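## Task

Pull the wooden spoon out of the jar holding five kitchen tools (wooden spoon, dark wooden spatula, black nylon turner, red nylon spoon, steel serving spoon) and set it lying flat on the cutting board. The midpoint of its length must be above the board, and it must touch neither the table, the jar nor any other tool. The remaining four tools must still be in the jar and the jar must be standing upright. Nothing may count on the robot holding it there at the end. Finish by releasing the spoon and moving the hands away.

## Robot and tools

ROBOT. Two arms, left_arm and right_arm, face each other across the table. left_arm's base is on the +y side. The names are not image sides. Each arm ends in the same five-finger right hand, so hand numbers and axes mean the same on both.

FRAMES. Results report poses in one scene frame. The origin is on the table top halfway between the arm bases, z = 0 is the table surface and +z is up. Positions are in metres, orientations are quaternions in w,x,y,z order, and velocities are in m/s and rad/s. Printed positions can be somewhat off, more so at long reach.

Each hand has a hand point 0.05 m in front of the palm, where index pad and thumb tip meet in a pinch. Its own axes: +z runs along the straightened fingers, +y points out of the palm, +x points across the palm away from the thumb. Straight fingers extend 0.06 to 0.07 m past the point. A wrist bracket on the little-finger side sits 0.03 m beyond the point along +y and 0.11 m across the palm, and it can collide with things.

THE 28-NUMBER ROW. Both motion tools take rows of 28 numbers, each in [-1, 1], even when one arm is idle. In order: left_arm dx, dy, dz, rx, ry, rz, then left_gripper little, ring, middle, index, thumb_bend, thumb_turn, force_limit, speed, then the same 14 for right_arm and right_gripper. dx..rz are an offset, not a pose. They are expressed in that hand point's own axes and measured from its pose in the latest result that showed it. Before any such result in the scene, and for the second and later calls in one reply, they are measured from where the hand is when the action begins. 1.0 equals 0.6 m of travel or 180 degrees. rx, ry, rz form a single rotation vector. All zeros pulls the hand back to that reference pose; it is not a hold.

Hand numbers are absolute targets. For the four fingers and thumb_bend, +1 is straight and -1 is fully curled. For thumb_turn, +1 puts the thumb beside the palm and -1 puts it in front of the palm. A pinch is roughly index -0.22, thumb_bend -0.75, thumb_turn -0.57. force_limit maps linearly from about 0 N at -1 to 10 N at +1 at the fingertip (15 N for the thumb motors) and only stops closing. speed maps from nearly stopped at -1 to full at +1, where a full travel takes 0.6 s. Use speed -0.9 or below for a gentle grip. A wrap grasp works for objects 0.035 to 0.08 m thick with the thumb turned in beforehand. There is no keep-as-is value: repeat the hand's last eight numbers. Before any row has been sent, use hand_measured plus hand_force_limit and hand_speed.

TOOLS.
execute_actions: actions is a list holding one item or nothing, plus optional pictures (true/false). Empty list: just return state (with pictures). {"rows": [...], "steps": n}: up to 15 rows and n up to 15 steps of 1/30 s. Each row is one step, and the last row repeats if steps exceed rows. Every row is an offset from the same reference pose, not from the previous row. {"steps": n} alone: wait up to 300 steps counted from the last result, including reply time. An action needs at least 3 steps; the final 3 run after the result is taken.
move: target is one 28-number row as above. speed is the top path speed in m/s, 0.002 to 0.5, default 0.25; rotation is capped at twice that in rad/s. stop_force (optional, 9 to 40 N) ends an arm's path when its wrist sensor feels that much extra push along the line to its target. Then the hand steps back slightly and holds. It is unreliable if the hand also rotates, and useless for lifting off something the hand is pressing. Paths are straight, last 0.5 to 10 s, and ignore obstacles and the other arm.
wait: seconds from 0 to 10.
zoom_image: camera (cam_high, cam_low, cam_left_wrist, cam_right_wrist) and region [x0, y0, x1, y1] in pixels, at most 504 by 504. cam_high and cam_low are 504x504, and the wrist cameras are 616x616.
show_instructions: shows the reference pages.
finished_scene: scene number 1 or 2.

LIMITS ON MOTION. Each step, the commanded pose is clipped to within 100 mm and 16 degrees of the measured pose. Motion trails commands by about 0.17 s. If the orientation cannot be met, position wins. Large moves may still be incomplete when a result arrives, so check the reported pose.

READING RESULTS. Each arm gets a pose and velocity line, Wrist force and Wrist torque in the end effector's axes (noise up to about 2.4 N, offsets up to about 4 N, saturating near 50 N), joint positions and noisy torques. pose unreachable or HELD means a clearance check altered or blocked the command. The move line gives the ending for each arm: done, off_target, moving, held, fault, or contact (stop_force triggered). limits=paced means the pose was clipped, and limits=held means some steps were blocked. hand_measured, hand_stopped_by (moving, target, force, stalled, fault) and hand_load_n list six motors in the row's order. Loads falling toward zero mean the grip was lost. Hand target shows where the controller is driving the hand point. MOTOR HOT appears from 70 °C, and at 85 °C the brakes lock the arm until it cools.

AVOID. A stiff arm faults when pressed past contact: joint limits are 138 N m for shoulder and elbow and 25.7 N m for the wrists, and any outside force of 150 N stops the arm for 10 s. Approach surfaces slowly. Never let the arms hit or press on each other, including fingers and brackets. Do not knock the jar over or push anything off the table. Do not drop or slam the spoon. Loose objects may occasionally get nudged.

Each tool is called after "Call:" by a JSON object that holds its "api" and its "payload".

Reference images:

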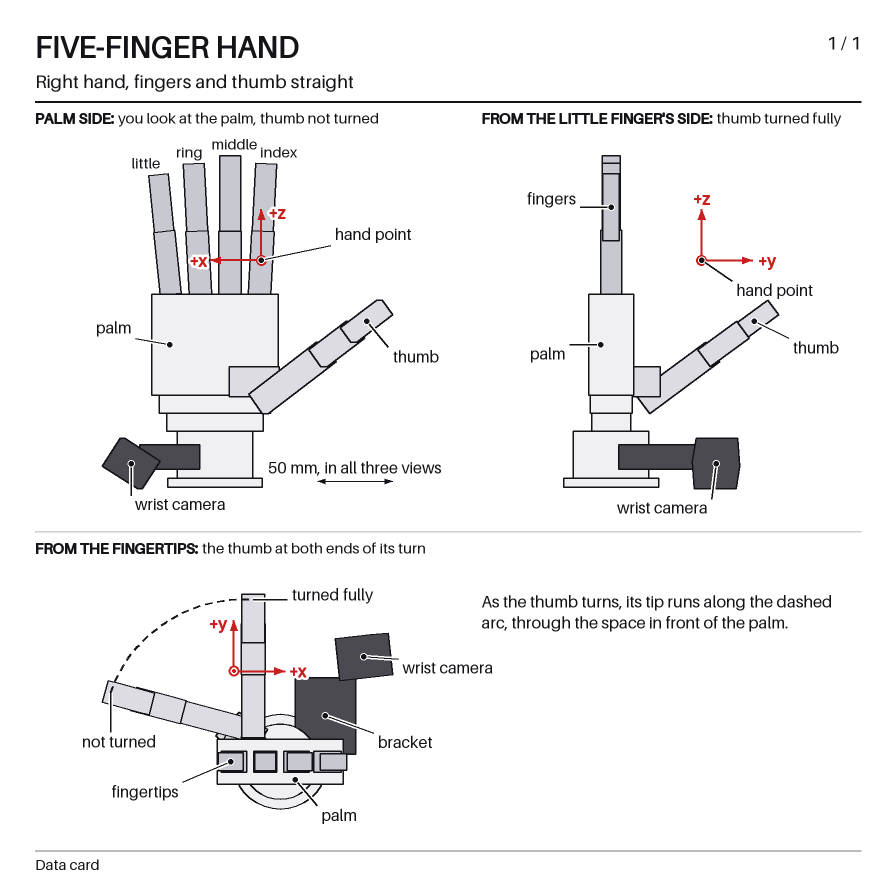

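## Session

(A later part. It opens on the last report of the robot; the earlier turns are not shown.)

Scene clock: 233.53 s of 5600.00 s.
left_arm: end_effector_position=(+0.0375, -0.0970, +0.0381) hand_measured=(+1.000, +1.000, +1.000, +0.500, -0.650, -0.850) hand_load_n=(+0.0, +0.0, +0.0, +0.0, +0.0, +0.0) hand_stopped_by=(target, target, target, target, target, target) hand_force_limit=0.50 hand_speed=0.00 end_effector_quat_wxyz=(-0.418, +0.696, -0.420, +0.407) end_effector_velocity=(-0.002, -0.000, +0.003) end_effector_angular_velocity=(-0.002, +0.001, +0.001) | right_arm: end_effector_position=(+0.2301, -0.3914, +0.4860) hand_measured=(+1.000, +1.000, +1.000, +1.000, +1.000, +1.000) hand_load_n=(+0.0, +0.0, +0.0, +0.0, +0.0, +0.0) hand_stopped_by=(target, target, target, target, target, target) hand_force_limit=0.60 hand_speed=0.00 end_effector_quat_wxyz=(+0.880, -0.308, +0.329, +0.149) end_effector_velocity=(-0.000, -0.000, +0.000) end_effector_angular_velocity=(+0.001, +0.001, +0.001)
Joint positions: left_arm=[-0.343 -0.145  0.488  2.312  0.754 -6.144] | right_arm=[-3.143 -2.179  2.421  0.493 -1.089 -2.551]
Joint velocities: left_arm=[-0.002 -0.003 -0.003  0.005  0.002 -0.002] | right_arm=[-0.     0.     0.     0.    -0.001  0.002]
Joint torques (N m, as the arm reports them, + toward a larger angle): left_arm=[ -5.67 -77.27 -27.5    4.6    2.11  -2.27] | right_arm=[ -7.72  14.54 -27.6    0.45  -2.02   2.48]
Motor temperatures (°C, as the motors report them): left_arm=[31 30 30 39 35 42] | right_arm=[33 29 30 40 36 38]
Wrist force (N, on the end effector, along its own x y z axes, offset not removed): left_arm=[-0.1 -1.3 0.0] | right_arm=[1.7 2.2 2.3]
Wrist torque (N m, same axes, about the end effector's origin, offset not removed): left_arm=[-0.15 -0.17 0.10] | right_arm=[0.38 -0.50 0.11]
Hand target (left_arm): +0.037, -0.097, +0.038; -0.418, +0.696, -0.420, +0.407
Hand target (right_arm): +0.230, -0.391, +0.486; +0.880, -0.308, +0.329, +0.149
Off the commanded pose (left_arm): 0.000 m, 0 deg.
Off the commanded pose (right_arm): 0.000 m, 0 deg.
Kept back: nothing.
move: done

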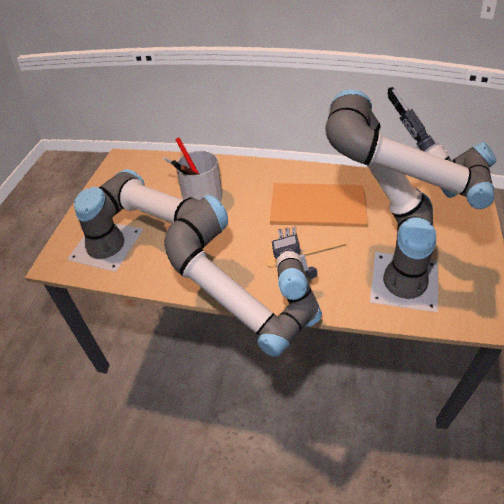

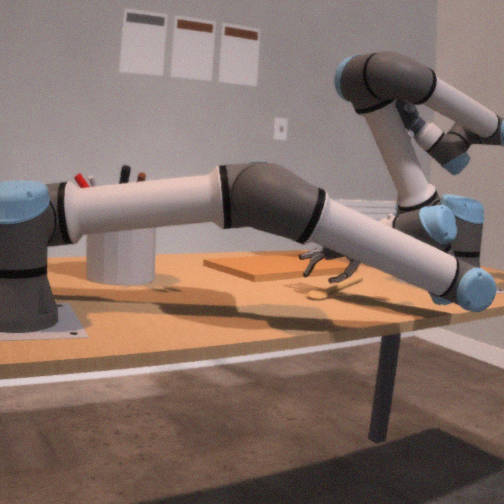

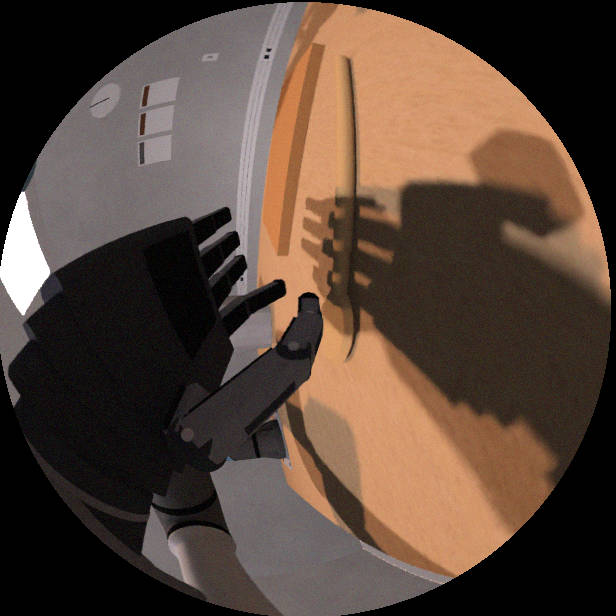

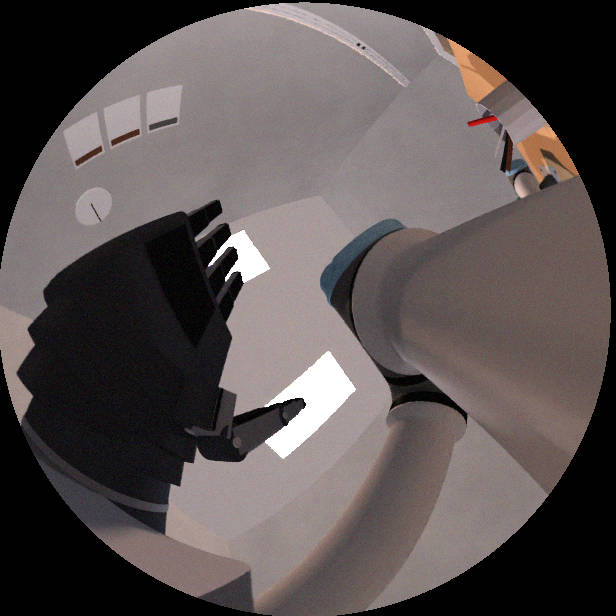

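Call:
{"api": "move", "payload": {"target": [0.025,0,-0.035,0,0,0,1,1,1,0.5,-0.65,-0.85,0.5,0, 0,0,0,0,0,0,1,1,1,1,1,1,0.6,0], "speed": 0.02}}

Call:
{"api": "move", "payload": {"target": [0,0.07,0.015,0,0,0,1,1,1,0.5,-0.65,-0.85,0.5,0, 0,0,0,0,0,0,1,1,1,1,1,1,0.6,0], "speed": 0.005, "stop_force": 9}}

Call:
{"api": "zoom_image", "payload": {"camera": "cam_low", "region": [240,220,400,320]}}

Scene clock: 235.40 s of 5600.00 s.
left_arm: end_effector_position=(+0.0232, -0.1154, +0.0480) hand_measured=(+1.000, +1.000, +1.000, +0.500, -0.650, -0.850) hand_load_n=(+0.0, +0.0, +0.0, +0.0, +0.0, +0.0) hand_stopped_by=(target, target, target, target, target, target) hand_force_limit=0.50 hand_speed=0.00 end_effector_quat_wxyz=(-0.417, +0.696, -0.420, +0.407) end_effector_velocity=(-0.002, -0.003, +0.001) end_effector_angular_velocity=(-0.001, +0.002, +0.004) | right_arm: end_effector_position=(+0.2301, -0.3914, +0.4860) hand_measured=(+1.000, +1.000, +1.000, +1.000, +1.000, +1.000) hand_load_n=(+0.0, +0.0, +0.0, +0.0, +0.0, +0.0) hand_stopped_by=(target, target, target, target, target, target) hand_force_limit=0.60 hand_speed=0.00 end_effector_quat_wxyz=(+0.880, -0.308, +0.329, +0.149) end_effector_velocity=(-0.000, +0.000, -0.000) end_effector_angular_velocity=(-0.000, -0.001, -0.000)
Joint positions: left_arm=[-0.35  -0.018  0.193  2.482  0.759 -6.149] | right_arm=[-3.143 -2.179  2.421  0.493 -1.089 -2.551]
Joint velocities: left_arm=[ 0.     0.046 -0.1    0.053  0.004 -0.001] | right_arm=[-0.001 -0.     0.     0.    -0.001  0.   ]
Joint torques (N m, as the arm reports them, + toward a larger angle): left_arm=[  5.56 -53.32 -28.29   4.35   2.1   -1.84] | right_arm=[ -8.16  16.33 -27.12   0.58  -2.07   2.43]
Motor temperatures (°C, as the motors report them): left_arm=[31 30 30 39 35 42] | right_arm=[33 29 30 40 36 38]
Wrist force (N, on the end effector, along its own x y z axes, offset not removed): left_arm=[-0.1 -0.8 -0.2] | right_arm=[-0.1 2.1 3.1]
Wrist torque (N m, same axes, about the end effector's origin, offset not removed): left_arm=[-0.09 -0.12 0.13] | right_arm=[0.32 -0.26 0.00]
Hand target (left_arm): +0.023, -0.116, +0.048; -0.417, +0.696, -0.420, +0.407
Hand target (right_arm): +0.230, -0.391, +0.486; +0.880, -0.308, +0.329, +0.149
Off the commanded pose (left_arm): 0.001 m, 0 deg.
Off the commanded pose (right_arm): 0.000 m, 0 deg.
joint sent to its limit (right arm) — the command would take joint 1 (shoulder pan) past its lower limit, so that joint was sent only as far as its limit.
Kept back: nothing.
move: done

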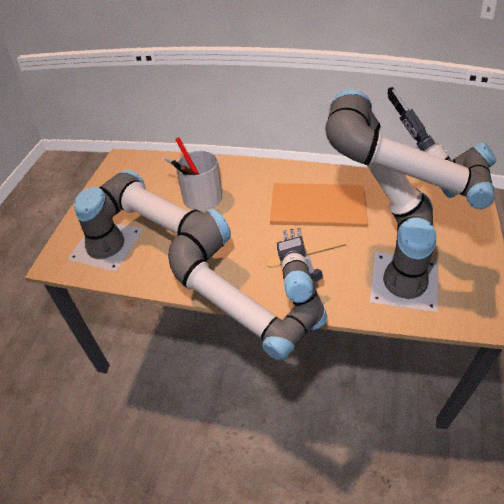

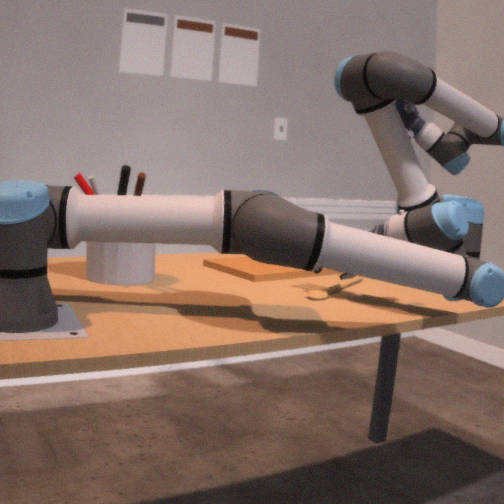

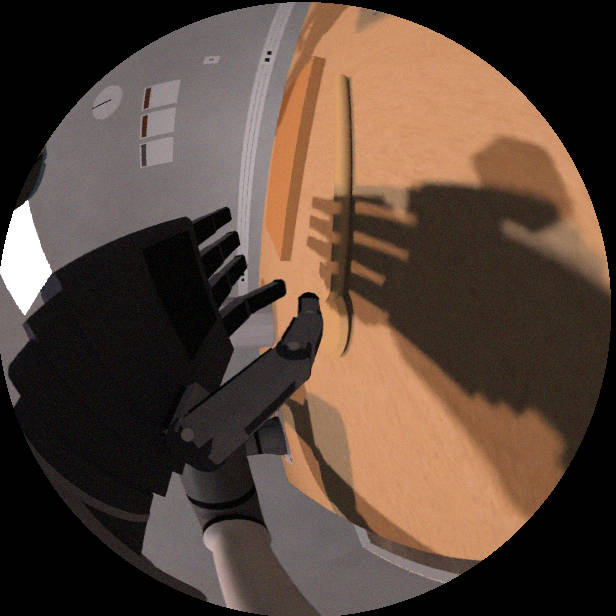

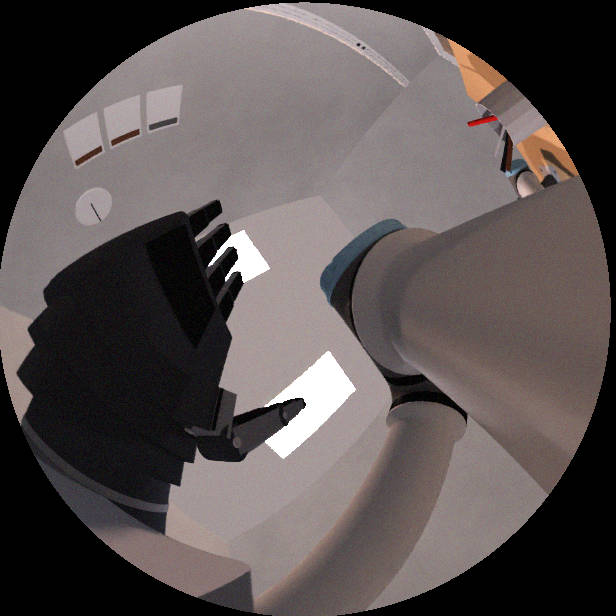

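Scene clock: 244.20 s of 5600.00 s.
left_arm: end_effector_position=(+0.0216, -0.1242, +0.0068) hand_measured=(+1.000, +1.000, +1.000, +0.500, -0.650, -0.850) hand_load_n=(+0.0, +0.0, +0.0, +0.0, -1.5, +0.0) hand_stopped_by=(target, target, target, target, target, target) hand_force_limit=0.50 hand_speed=0.00 end_effector_quat_wxyz=(-0.402, +0.691, -0.425, +0.426) end_effector_velocity=(+0.001, -0.001, -0.002) end_effector_angular_velocity=(-0.004, -0.001, -0.001) | right_arm: end_effector_position=(+0.2301, -0.3914, +0.4860) hand_measured=(+1.000, +1.000, +1.000, +1.000, +1.000, +1.000) hand_load_n=(+0.0, +0.0, +0.0, +0.0, +0.0, +0.0) hand_stopped_by=(target, target, target, target, target, target) hand_force_limit=0.60 hand_speed=0.00 end_effector_quat_wxyz=(+0.880, -0.308, +0.329, +0.149) end_effector_velocity=(-0.000, +0.000, +0.000) end_effector_angular_velocity=(-0.000, -0.001, +0.002)
Joint positions: left_arm=[-0.359  0.109  0.034  2.502  0.721 -6.16 ] | right_arm=[-3.143 -2.179  2.421  0.493 -1.089 -2.551]
Joint velocities: left_arm=[ 0.001  0.002 -0.    -0.003 -0.003 -0.002] | right_arm=[ 0.001 -0.    -0.    -0.    -0.001  0.   ]
Joint torques (N m, as the arm reports them, + toward a larger angle): left_arm=[ -6.84 -51.22 -27.69  -1.18  -2.54  -2.3 ] | right_arm=[ -7.23  13.3  -27.25   0.48  -1.71   2.42]
Motor temperatures (°C, as the motors report them): left_arm=[31 30 30 39 35 42] | right_arm=[33 29 30 40 36 38]
Wrist force (N, on the end effector, along its own x y z axes, offset not removed): left_arm=[-1.0 -3.8 0.0] | right_arm=[1.9 2.7 1.6]
Wrist torque (N m, same axes, about the end effector's origin, offset not removed): left_arm=[-0.37 -0.09 -0.05] | right_arm=[0.38 -0.46 0.21]
Hand target (left_arm): +0.022, -0.124, +0.007; -0.402, +0.691, -0.425, +0.426
Hand target (right_arm): +0.230, -0.391, +0.486; +0.880, -0.308, +0.329, +0.149
Off the commanded pose (left_arm): 0.002 m, 3 deg.
Off the commanded pose (right_arm): 0.000 m, 0 deg.
elbow stopped short (left arm): the move would have taken joint 3 (elbow) straighter than the controller allows; a more bent joint 3 avoids this.
joint sent to its limit (right arm) — the command would take joint 1 (shoulder pan) past its lower limit, so that joint was sent only as far as its limit.
Kept back: nothing.
move: off_target (left_arm)

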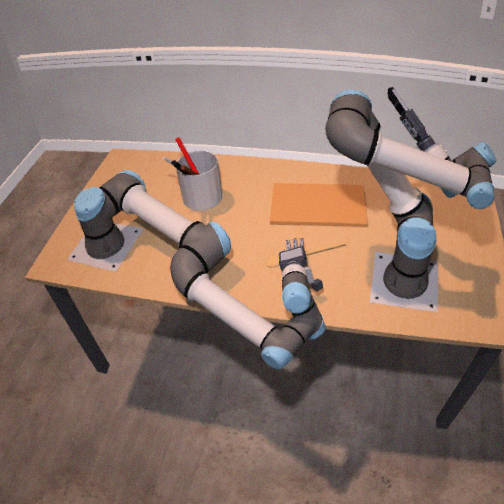

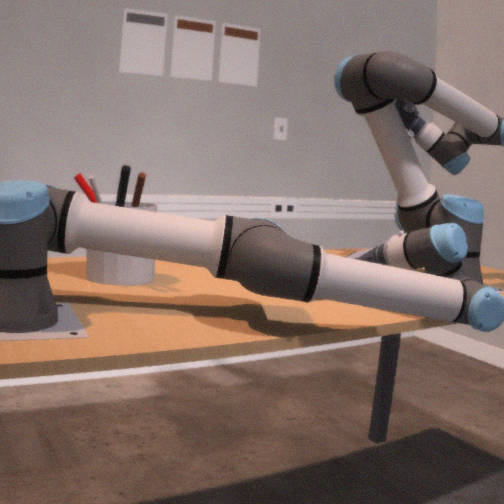

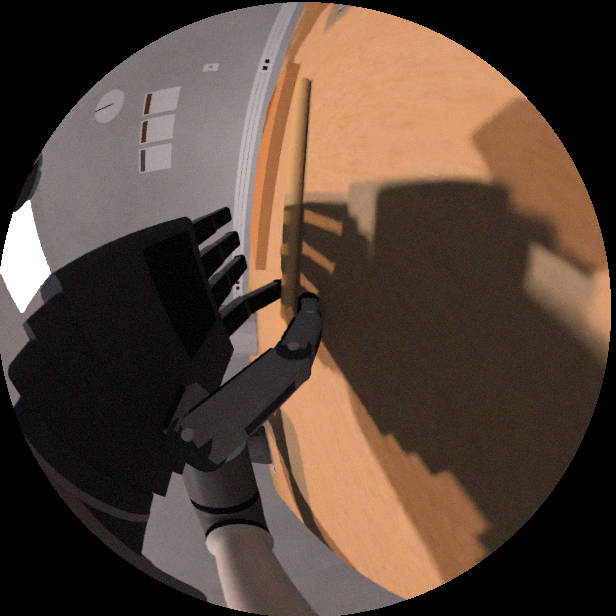

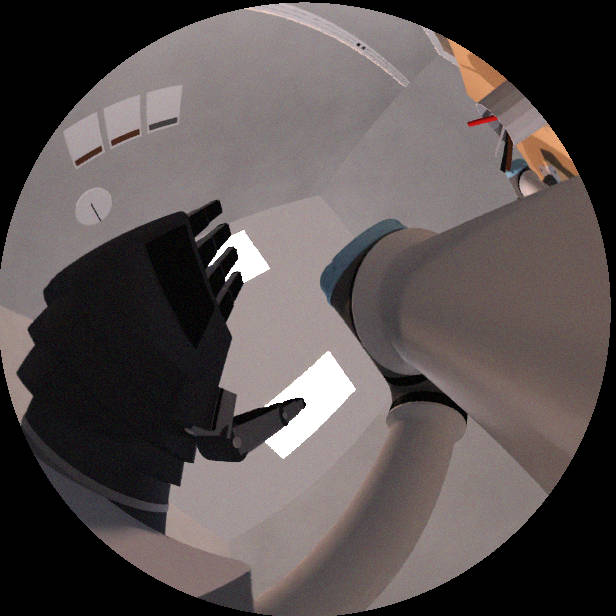

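Region (240, 220, 400, 320) of cam_low's 504x504 image, scaled by 3.150, with more detail than that image has; it fills the top 315 rows of this view, and the rest is white.

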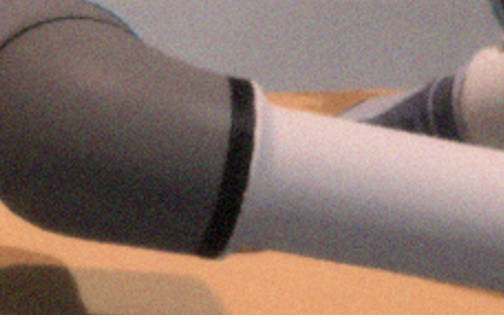

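Call:
{"api": "move", "payload": {"target": [0,0,0,0,0,0,1,1,1,-0.5,-0.65,-0.85,0.5,-0.6, 0,0,0,0,0,0,1,1,1,1,1,1,0.6,0]}}

Call:
{"api": "zoom_image", "payload": {"camera": "cam_left_wrist", "region": [180,180,420,420]}}

Scene clock: 245.13 s of 5600.00 s.
left_arm: end_effector_position=(+0.0216, -0.1242, +0.0067) hand_measured=(+1.000, +1.000, +1.000, +0.350, -0.652, -0.850) hand_load_n=(+0.0, +0.0, +0.0, +9.0, -1.0, +0.5) hand_stopped_by=(target, target, target, force, target, target) hand_force_limit=0.50 hand_speed=-0.60 end_effector_quat_wxyz=(-0.402, +0.691, -0.425, +0.426) end_effector_velocity=(+0.000, +0.000, +0.000) end_effector_angular_velocity=(-0.001, +0.000, +0.002) | right_arm: end_effector_position=(+0.2301, -0.3914, +0.4860) hand_measured=(+1.000, +1.000, +1.000, +1.000, +1.000, +1.000) hand_load_n=(+0.0, +0.0, +0.0, +0.0, +0.0, +0.0) hand_stopped_by=(target, target, target, target, target, target) hand_force_limit=0.60 hand_speed=0.00 end_effector_quat_wxyz=(+0.880, -0.308, +0.329, +0.149) end_effector_velocity=(-0.000, +0.000, -0.000) end_effector_angular_velocity=(-0.001, -0.001, +0.000)
Joint positions: left_arm=[-0.359  0.109  0.034  2.502  0.721 -6.16 ] | right_arm=[-3.143 -2.179  2.421  0.493 -1.089 -2.551]
Joint velocities: left_arm=[ 0.    -0.    -0.     0.001  0.001 -0.002] | right_arm=[-0.    -0.001  0.     0.    -0.001 -0.   ]
Joint torques (N m, as the arm reports them, + toward a larger angle): left_arm=[  5.65 -71.6  -16.52   1.52   3.25  -1.62] | right_arm=[ -7.72  14.32 -25.78   0.62  -1.85   2.29]
Motor temperatures (°C, as the motors report them): left_arm=[31 30 30 39 35 42] | right_arm=[33 29 30 40 36 38]
Wrist force (N, on the end effector, along its own x y z axes, offset not removed): left_arm=[1.9 -13.8 -1.4] | right_arm=[0.7 1.4 3.4]
Wrist torque (N m, same axes, about the end effector's origin, offset not removed): left_arm=[0.47 0.07 0.15] | right_arm=[0.10 -0.35 -0.02]
Hand target (left_arm): +0.022, -0.124, +0.007; -0.402, +0.691, -0.425, +0.426
Hand target (right_arm): +0.230, -0.391, +0.486; +0.880, -0.308, +0.329, +0.149
Off the commanded pose (left_arm): 0.000 m, 0 deg.
Off the commanded pose (right_arm): 0.000 m, 0 deg.
elbow stopped short (left arm): the move would have taken joint 3 (elbow) straighter than the controller allows; a more bent joint 3 avoids this.
Kept back: nothing.
move: done

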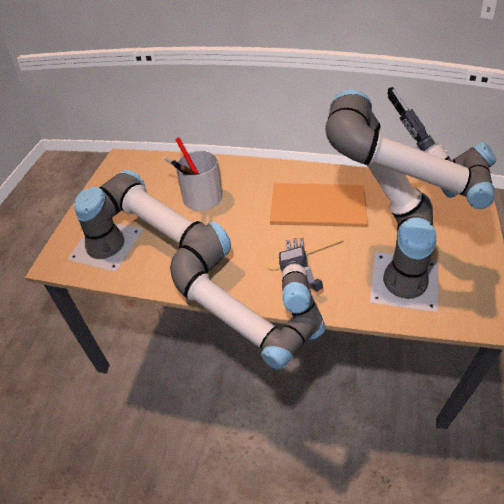

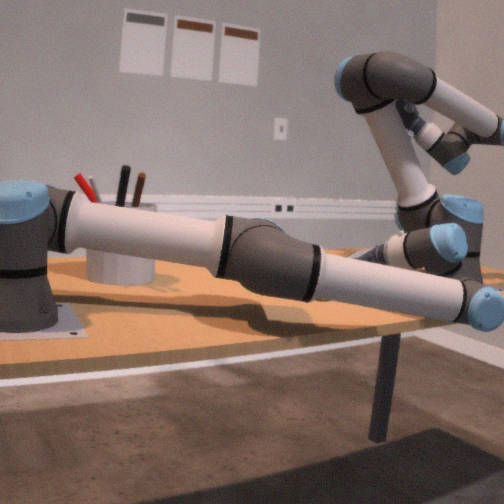

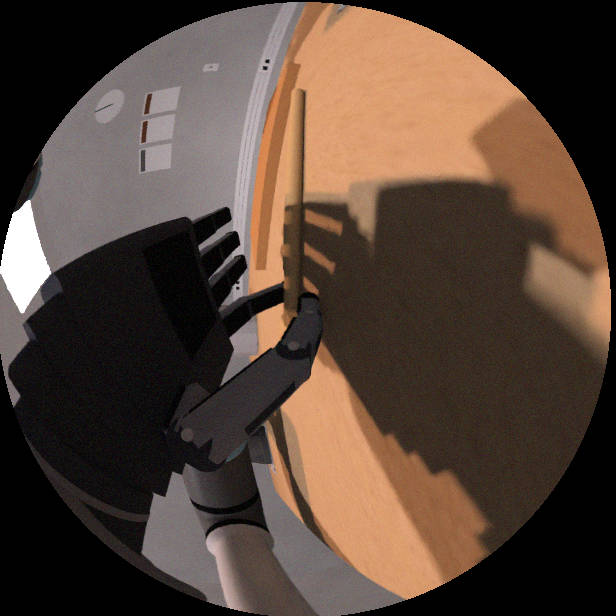

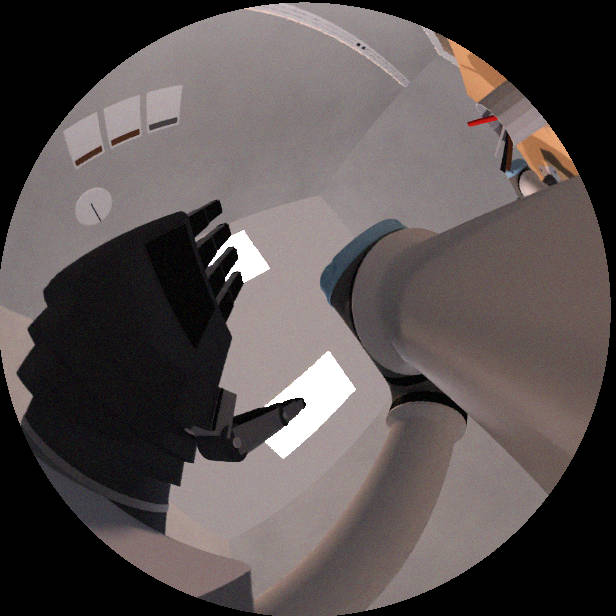

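Region (180, 180, 420, 420) of cam_left_wrist's 616x616 image, scaled by 2.100, with more detail than that image has.

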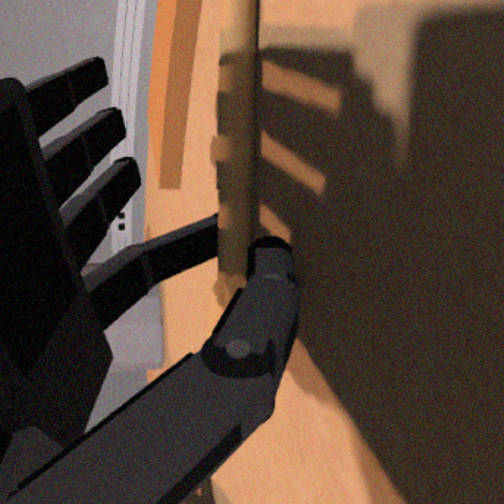

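Call:
{"api": "move", "payload": {"target": [0,-0.01,0,0,0,0,1,1,1,0.37,-0.55,-0.9,0.5,-0.6, 0,0,0,0,0,0,1,1,1,1,1,1,0.6,0], "speed": 0.01}}

Call:
{"api": "move", "payload": {"target": [0,0,0,0,0,0,1,1,1,-0.5,-0.55,-0.9,0.5,-0.6, 0,0,0,0,0,0,1,1,1,1,1,1,0.6,0]}}

Call:
{"api": "zoom_image", "payload": {"camera": "cam_left_wrist", "region": [180,180,420,420]}}

Scene clock: 246.17 s of 5600.00 s.
left_arm: end_effector_position=(+0.0229, -0.1227, +0.0118) hand_measured=(+1.000, +1.000, +1.000, +0.370, -0.550, -0.900) hand_load_n=(+0.0, +0.0, +0.0, +0.0, +0.0, +0.0) hand_stopped_by=(target, target, target, target, target, target) hand_force_limit=0.50 hand_speed=-0.60 end_effector_quat_wxyz=(-0.403, +0.691, -0.424, +0.424) end_effector_velocity=(+0.002, +0.002, +0.003) end_effector_angular_velocity=(-0.004, -0.002, -0.007) | right_arm: end_effector_position=(+0.2301, -0.3914, +0.4860) hand_measured=(+1.000, +1.000, +1.000, +1.000, +1.000, +1.000) hand_load_n=(+0.0, +0.0, +0.0, +0.0, +0.0, +0.0) hand_stopped_by=(target, target, target, target, target, target) hand_force_limit=0.60 hand_speed=0.00 end_effector_quat_wxyz=(+0.880, -0.308, +0.329, +0.149) end_effector_velocity=(-0.000, -0.000, +0.000) end_effector_angular_velocity=(+0.001, +0.000, +0.001)
Joint positions: left_arm=[-0.357  0.058  0.127  2.461  0.724 -6.158] | right_arm=[-3.143 -2.179  2.421  0.493 -1.089 -2.551]
Joint velocities: left_arm=[-0.    -0.083  0.165 -0.085 -0.008 -0.   ] | right_arm=[ 0.     0.001 -0.    -0.    -0.     0.001]
Joint torques (N m, as the arm reports them, + toward a larger angle): left_arm=[ -8.02 -79.34 -11.69  -1.05  -2.69   0.46] | right_arm=[ -7.69  14.58 -27.13   0.6   -2.09   2.41]
Motor temperatures (°C, as the motors report them): left_arm=[31 30 30 39 35 42] | right_arm=[33 29 30 40 36 38]
Wrist force (N, on the end effector, along its own x y z axes, offset not removed): left_arm=[0.0 -1.9 0.2] | right_arm=[1.6 0.8 3.2]
Wrist torque (N m, same axes, about the end effector's origin, offset not removed): left_arm=[-0.28 -0.21 0.05] | right_arm=[0.06 -0.51 0.06]
Hand target (left_arm): +0.023, -0.122, +0.012; -0.403, +0.691, -0.425, +0.425
Hand target (right_arm): +0.230, -0.391, +0.486; +0.880, -0.308, +0.329, +0.149
Off the commanded pose (left_arm): 0.001 m, 0 deg.
Off the commanded pose (right_arm): 0.000 m, 0 deg.
Kept back: nothing.
move: done

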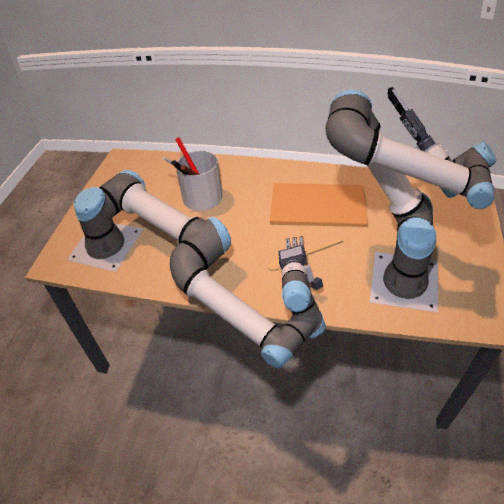

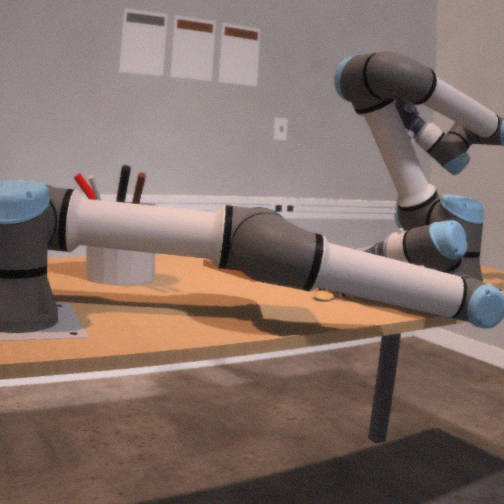

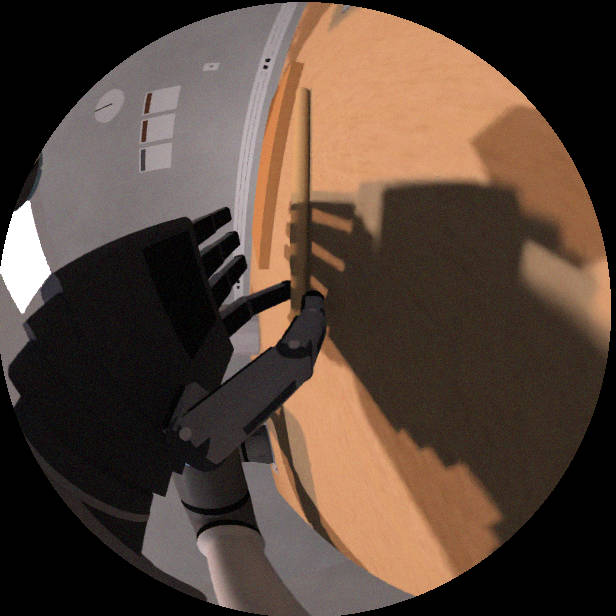

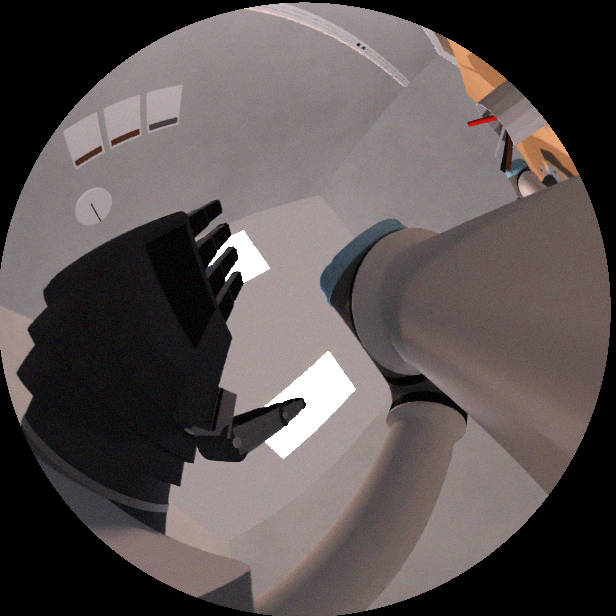

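Scene clock: 246.77 s of 5600.00 s.
left_arm: end_effector_position=(+0.0229, -0.1227, +0.0119) hand_measured=(+1.000, +1.000, +1.000, +0.152, -0.550, -0.900) hand_load_n=(+0.0, +0.0, +0.0, +6.5, +0.0, +0.0) hand_stopped_by=(target, target, target, force, target, target) hand_force_limit=0.50 hand_speed=-0.60 end_effector_quat_wxyz=(-0.403, +0.691, -0.424, +0.424) end_effector_velocity=(-0.000, +0.000, -0.001) end_effector_angular_velocity=(+0.001, -0.000, -0.001) | right_arm: end_effector_position=(+0.2301, -0.3914, +0.4860) hand_measured=(+1.000, +1.000, +1.000, +1.000, +1.000, +1.000) hand_load_n=(+0.0, +0.0, +0.0, +0.0, +0.0, +0.0) hand_stopped_by=(target, target, target, target, target, target) hand_force_limit=0.60 hand_speed=0.00 end_effector_quat_wxyz=(+0.880, -0.308, +0.329, +0.149) end_effector_velocity=(-0.000, +0.000, +0.000) end_effector_angular_velocity=(+0.000, +0.000, +0.000)
Joint positions: left_arm=[-0.357  0.057  0.128  2.46   0.724 -6.158] | right_arm=[-3.143 -2.179  2.421  0.493 -1.089 -2.551]
Joint velocities: left_arm=[-0.     0.004 -0.005  0.001 -0.     0.001] | right_arm=[ 0.  0.  0.  0. -0.  0.]
Joint torques (N m, as the arm reports them, + toward a larger angle): left_arm=[  6.33 -42.17 -25.96   0.98   3.3   -2.01] | right_arm=[ -7.36  14.18 -26.88   0.69  -2.11   2.47]
Motor temperatures (°C, as the motors report them): left_arm=[31 30 30 39 35 42] | right_arm=[33 29 30 40 36 38]
Wrist force (N, on the end effector, along its own x y z axes, offset not removed): left_arm=[3.7 -16.9 -1.6] | right_arm=[0.6 2.1 2.9]
Wrist torque (N m, same axes, about the end effector's origin, offset not removed): left_arm=[0.17 -0.21 0.20] | right_arm=[0.44 -0.27 0.04]
Hand target (left_arm): +0.023, -0.123, +0.012; -0.403, +0.691, -0.424, +0.424
Hand target (right_arm): +0.230, -0.391, +0.486; +0.880, -0.308, +0.329, +0.149
Off the commanded pose (left_arm): 0.000 m, 0 deg.
Off the commanded pose (right_arm): 0.000 m, 0 deg.
joint sent to its limit (right arm) — the command would take joint 1 (shoulder pan) past its lower limit, so that joint was sent only as far as its limit.
Kept back: nothing.
move: done

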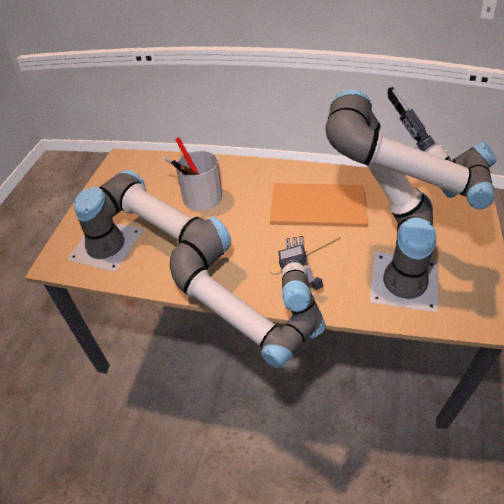

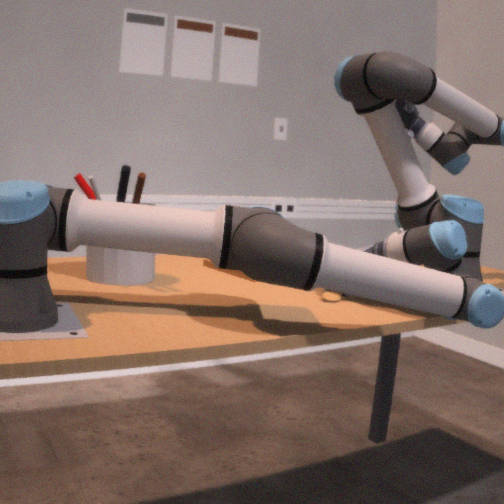

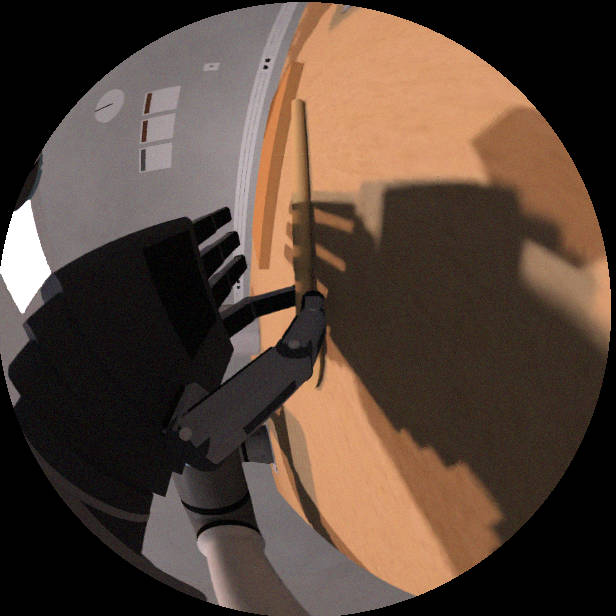

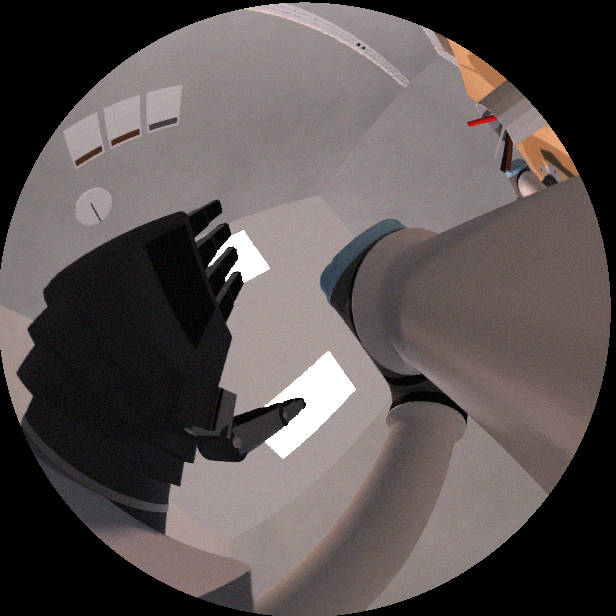

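Region (180, 180, 420, 420) of cam_left_wrist's 616x616 image, scaled by 2.100, with more detail than that image has.

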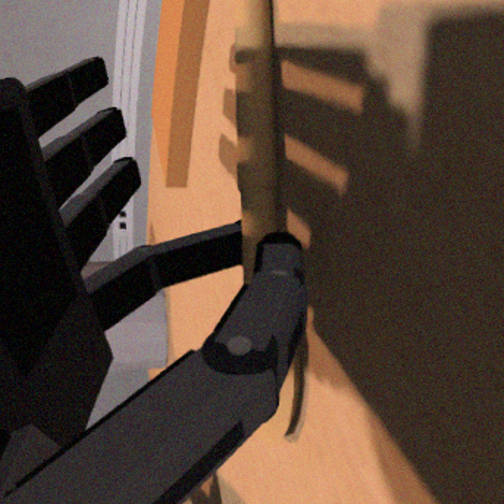

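Call:
{"api": "move", "payload": {"target": [-0.05,-0.12,0,-0.08,0,0,-1,-1,-1,1,-1,1,0.5,0, 0,0,0,0,0,0,1,1,1,1,1,1,0.6,0], "speed": 0.05}}

Call:
{"api": "move", "payload": {"target": [-0.05,0,0,-0.038,0.172,0.094,-1,-1,-1,1,-1,1,0.5,0, 0,0,0,0,0,0,1,1,1,1,1,1,0.6,0], "speed": 0.1}}

Call:
{"api": "zoom_image", "payload": {"camera": "cam_high", "region": [200,170,400,310]}}

Scene clock: 250.03 s of 5600.00 s.
left_arm: end_effector_position=(+0.0320, -0.0725, +0.0704) hand_measured=(-1.000, -1.000, -1.000, +1.000, -1.000, +1.000) hand_load_n=(+0.0, +0.0, +0.0, +0.0, +0.0, +0.0) hand_stopped_by=(target, target, target, target, target, target) hand_force_limit=0.50 hand_speed=0.00 end_effector_quat_wxyz=(-0.314, +0.736, -0.474, +0.368) end_effector_velocity=(+0.001, +0.002, +0.003) end_effector_angular_velocity=(-0.005, +0.008, -0.003) | right_arm: end_effector_position=(+0.2301, -0.3914, +0.4860) hand_measured=(+1.000, +1.000, +1.000, +1.000, +1.000, +1.000) hand_load_n=(+0.0, +0.0, +0.0, +0.0, +0.0, +0.0) hand_stopped_by=(target, target, target, target, target, target) hand_force_limit=0.60 hand_speed=0.00 end_effector_quat_wxyz=(+0.880, -0.308, +0.329, +0.149) end_effector_velocity=(-0.000, -0.000, -0.000) end_effector_angular_velocity=(-0.000, -0.001, -0.000)
Joint positions: left_arm=[-0.345 -0.421  0.79   1.914  0.779 -5.887] | right_arm=[-3.143 -2.179  2.421  0.493 -1.089 -2.551]
Joint velocities: left_arm=[ 0.001 -0.015  0.014 -0.014  0.002  0.009] | right_arm=[-0.     0.     0.    -0.    -0.    -0.001]
Joint torques (N m, as the arm reports them, + toward a larger angle): left_arm=[  7.   -73.82 -11.31  -0.28   1.49   2.69] | right_arm=[ -7.45  14.76 -26.66   0.39  -1.89   2.45]
Motor temperatures (°C, as the motors report them): left_arm=[31 30 30 39 35 42] | right_arm=[33 29 30 40 36 38]
Wrist force (N, on the end effector, along its own x y z axes, offset not removed): left_arm=[0.4 -0.3 0.6] | right_arm=[1.5 2.5 0.4]
Wrist torque (N m, same axes, about the end effector's origin, offset not removed): left_arm=[-0.03 -0.29 0.11] | right_arm=[0.50 -0.42 0.10]
Hand target (left_arm): +0.032, -0.072, +0.071; -0.313, +0.736, -0.474, +0.368
Hand target (right_arm): +0.230, -0.391, +0.486; +0.880, -0.308, +0.329, +0.149
Off the commanded pose (left_arm): 0.000 m, 0 deg.
Off the commanded pose (right_arm): 0.000 m, 0 deg.
Kept back: nothing.
move: done

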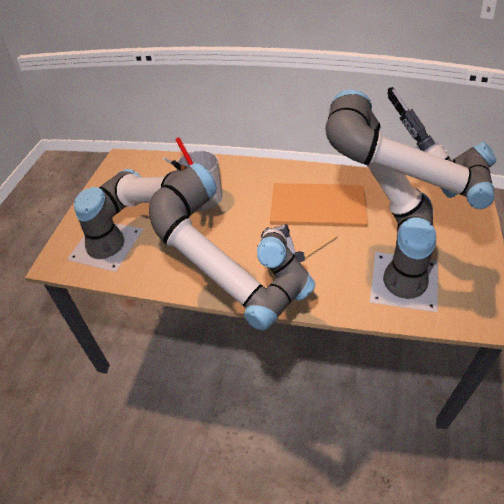

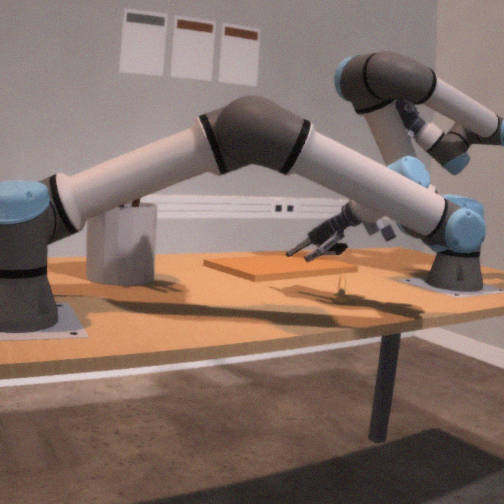

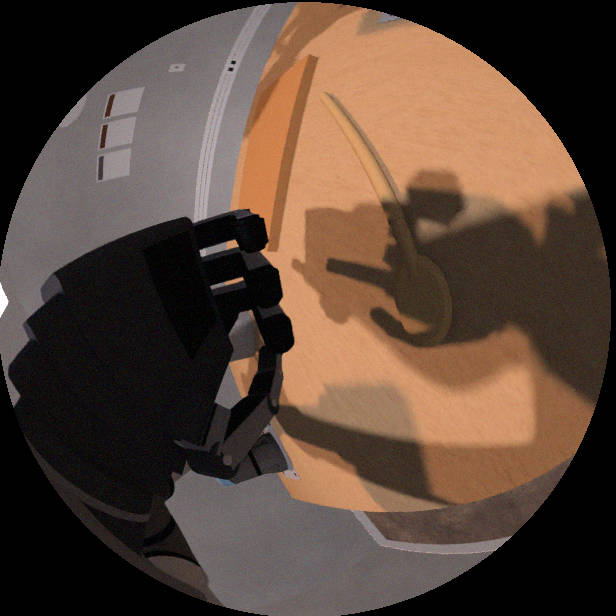

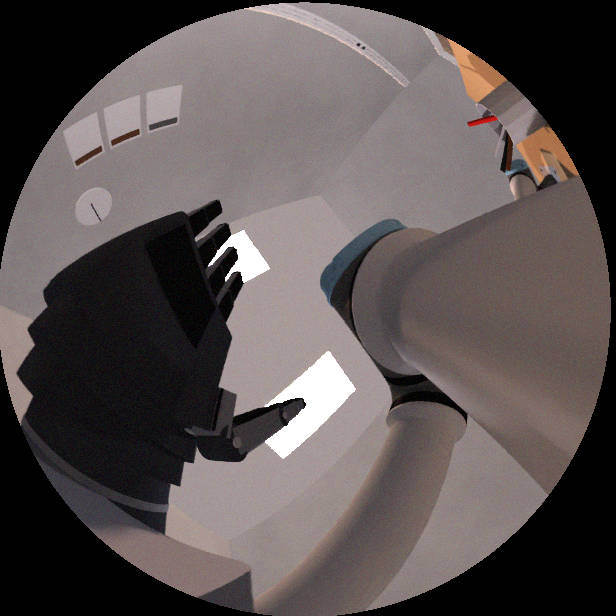

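Scene clock: 253.63 s of 5600.00 s.
left_arm: end_effector_position=(+0.0235, -0.0447, +0.0632) hand_measured=(-1.000, -1.000, -1.000, +1.000, -1.000, +1.000) hand_load_n=(+0.0, +0.0, +0.0, +0.0, +0.0, +0.0) hand_stopped_by=(target, target, target, target, target, target) hand_force_limit=0.50 hand_speed=0.00 end_effector_quat_wxyz=(-0.184, +0.553, -0.662, +0.472) end_effector_velocity=(+0.000, +0.001, -0.001) end_effector_angular_velocity=(+0.001, +0.002, -0.017) | right_arm: end_effector_position=(+0.2301, -0.3914, +0.4860) hand_measured=(+1.000, +1.000, +1.000, +1.000, +1.000, +1.000) hand_load_n=(+0.0, +0.0, +0.0, +0.0, +0.0, +0.0) hand_stopped_by=(target, target, target, target, target, target) hand_force_limit=0.60 hand_speed=0.00 end_effector_quat_wxyz=(+0.880, -0.308, +0.329, +0.149) end_effector_velocity=(-0.000, +0.000, +0.000) end_effector_angular_velocity=(+0.001, +0.001, +0.001)
Joint positions: left_arm=[-0.463 -0.751  1.343  1.075  0.511 -5.147] | right_arm=[-3.143 -2.179  2.421  0.493 -1.089 -2.551]
Joint velocities: left_arm=[-0.    -0.011  0.015 -0.033  0.001  0.033] | right_arm=[ 0.001  0.    -0.    -0.     0.001  0.002]
Joint torques (N m, as the arm reports them, + toward a larger angle): left_arm=[ -8.59 -62.53  -7.76  -0.54  -3.67   3.01] | right_arm=[ -7.56  13.51 -26.88   0.34  -1.79   2.44]
Motor temperatures (°C, as the motors report them): left_arm=[31 30 30 39 35 42] | right_arm=[33 29 30 40 36 38]
Wrist force (N, on the end effector, along its own x y z axes, offset not removed): left_arm=[-0.4 -0.4 1.3] | right_arm=[1.2 3.3 2.3]
Wrist torque (N m, same axes, about the end effector's origin, offset not removed): left_arm=[-0.08 -0.26 0.05] | right_arm=[0.44 -0.45 0.11]
Hand target (left_arm): +0.023, -0.045, +0.063; +0.183, -0.552, +0.662, -0.472
Hand target (right_arm): +0.230, -0.391, +0.486; +0.880, -0.308, +0.329, +0.149
Off the commanded pose (left_arm): 0.000 m, 0 deg.
Off the commanded pose (right_arm): 0.000 m, 0 deg.
joint sent to its limit (right arm) — the command would take joint 1 (shoulder pan) past its lower limit, so that joint was sent only as far as its limit.
Kept back: nothing.
move: done

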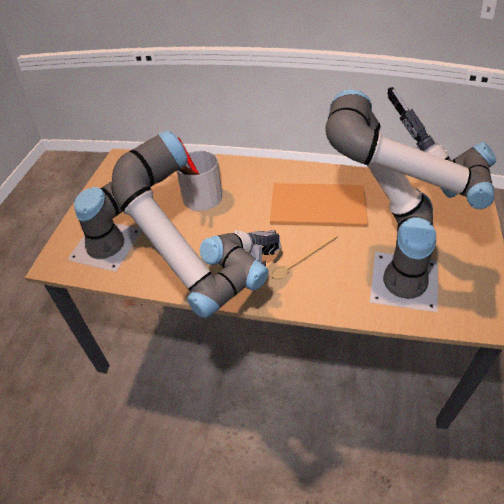

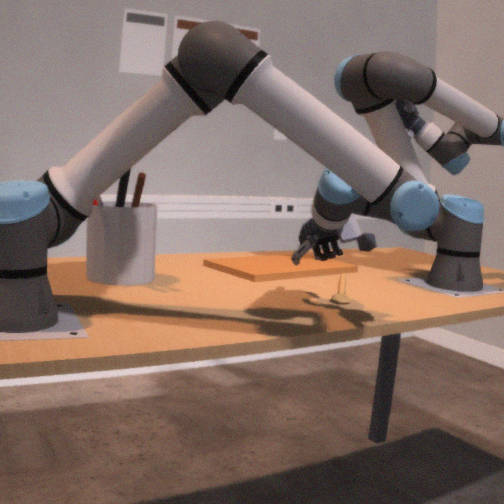

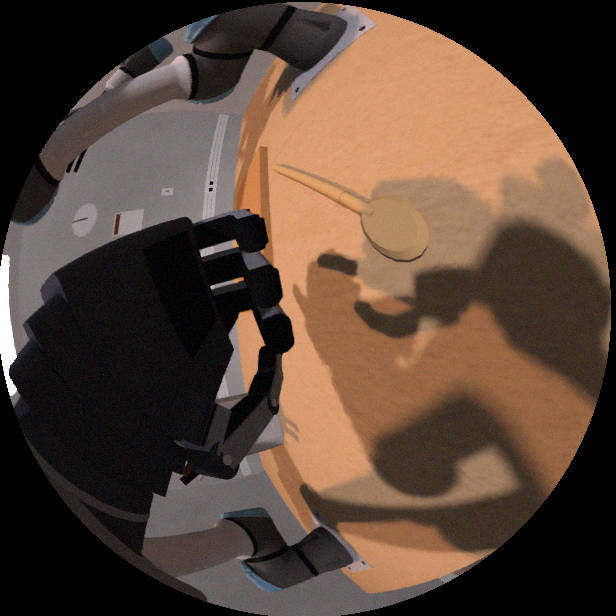

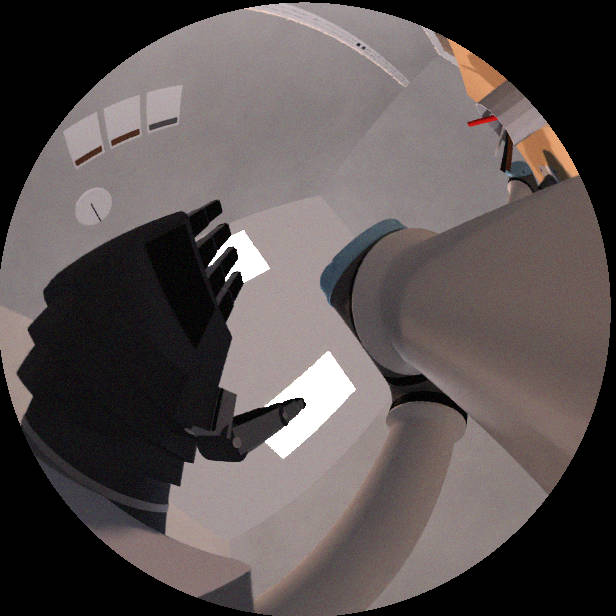

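Region (200, 170, 400, 310) of cam_high's 504x504 image, scaled by 2.520, with more detail than that image has; it fills the top 353 rows of this view, and the rest is white.

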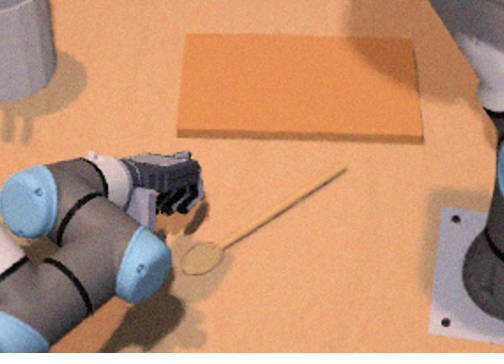

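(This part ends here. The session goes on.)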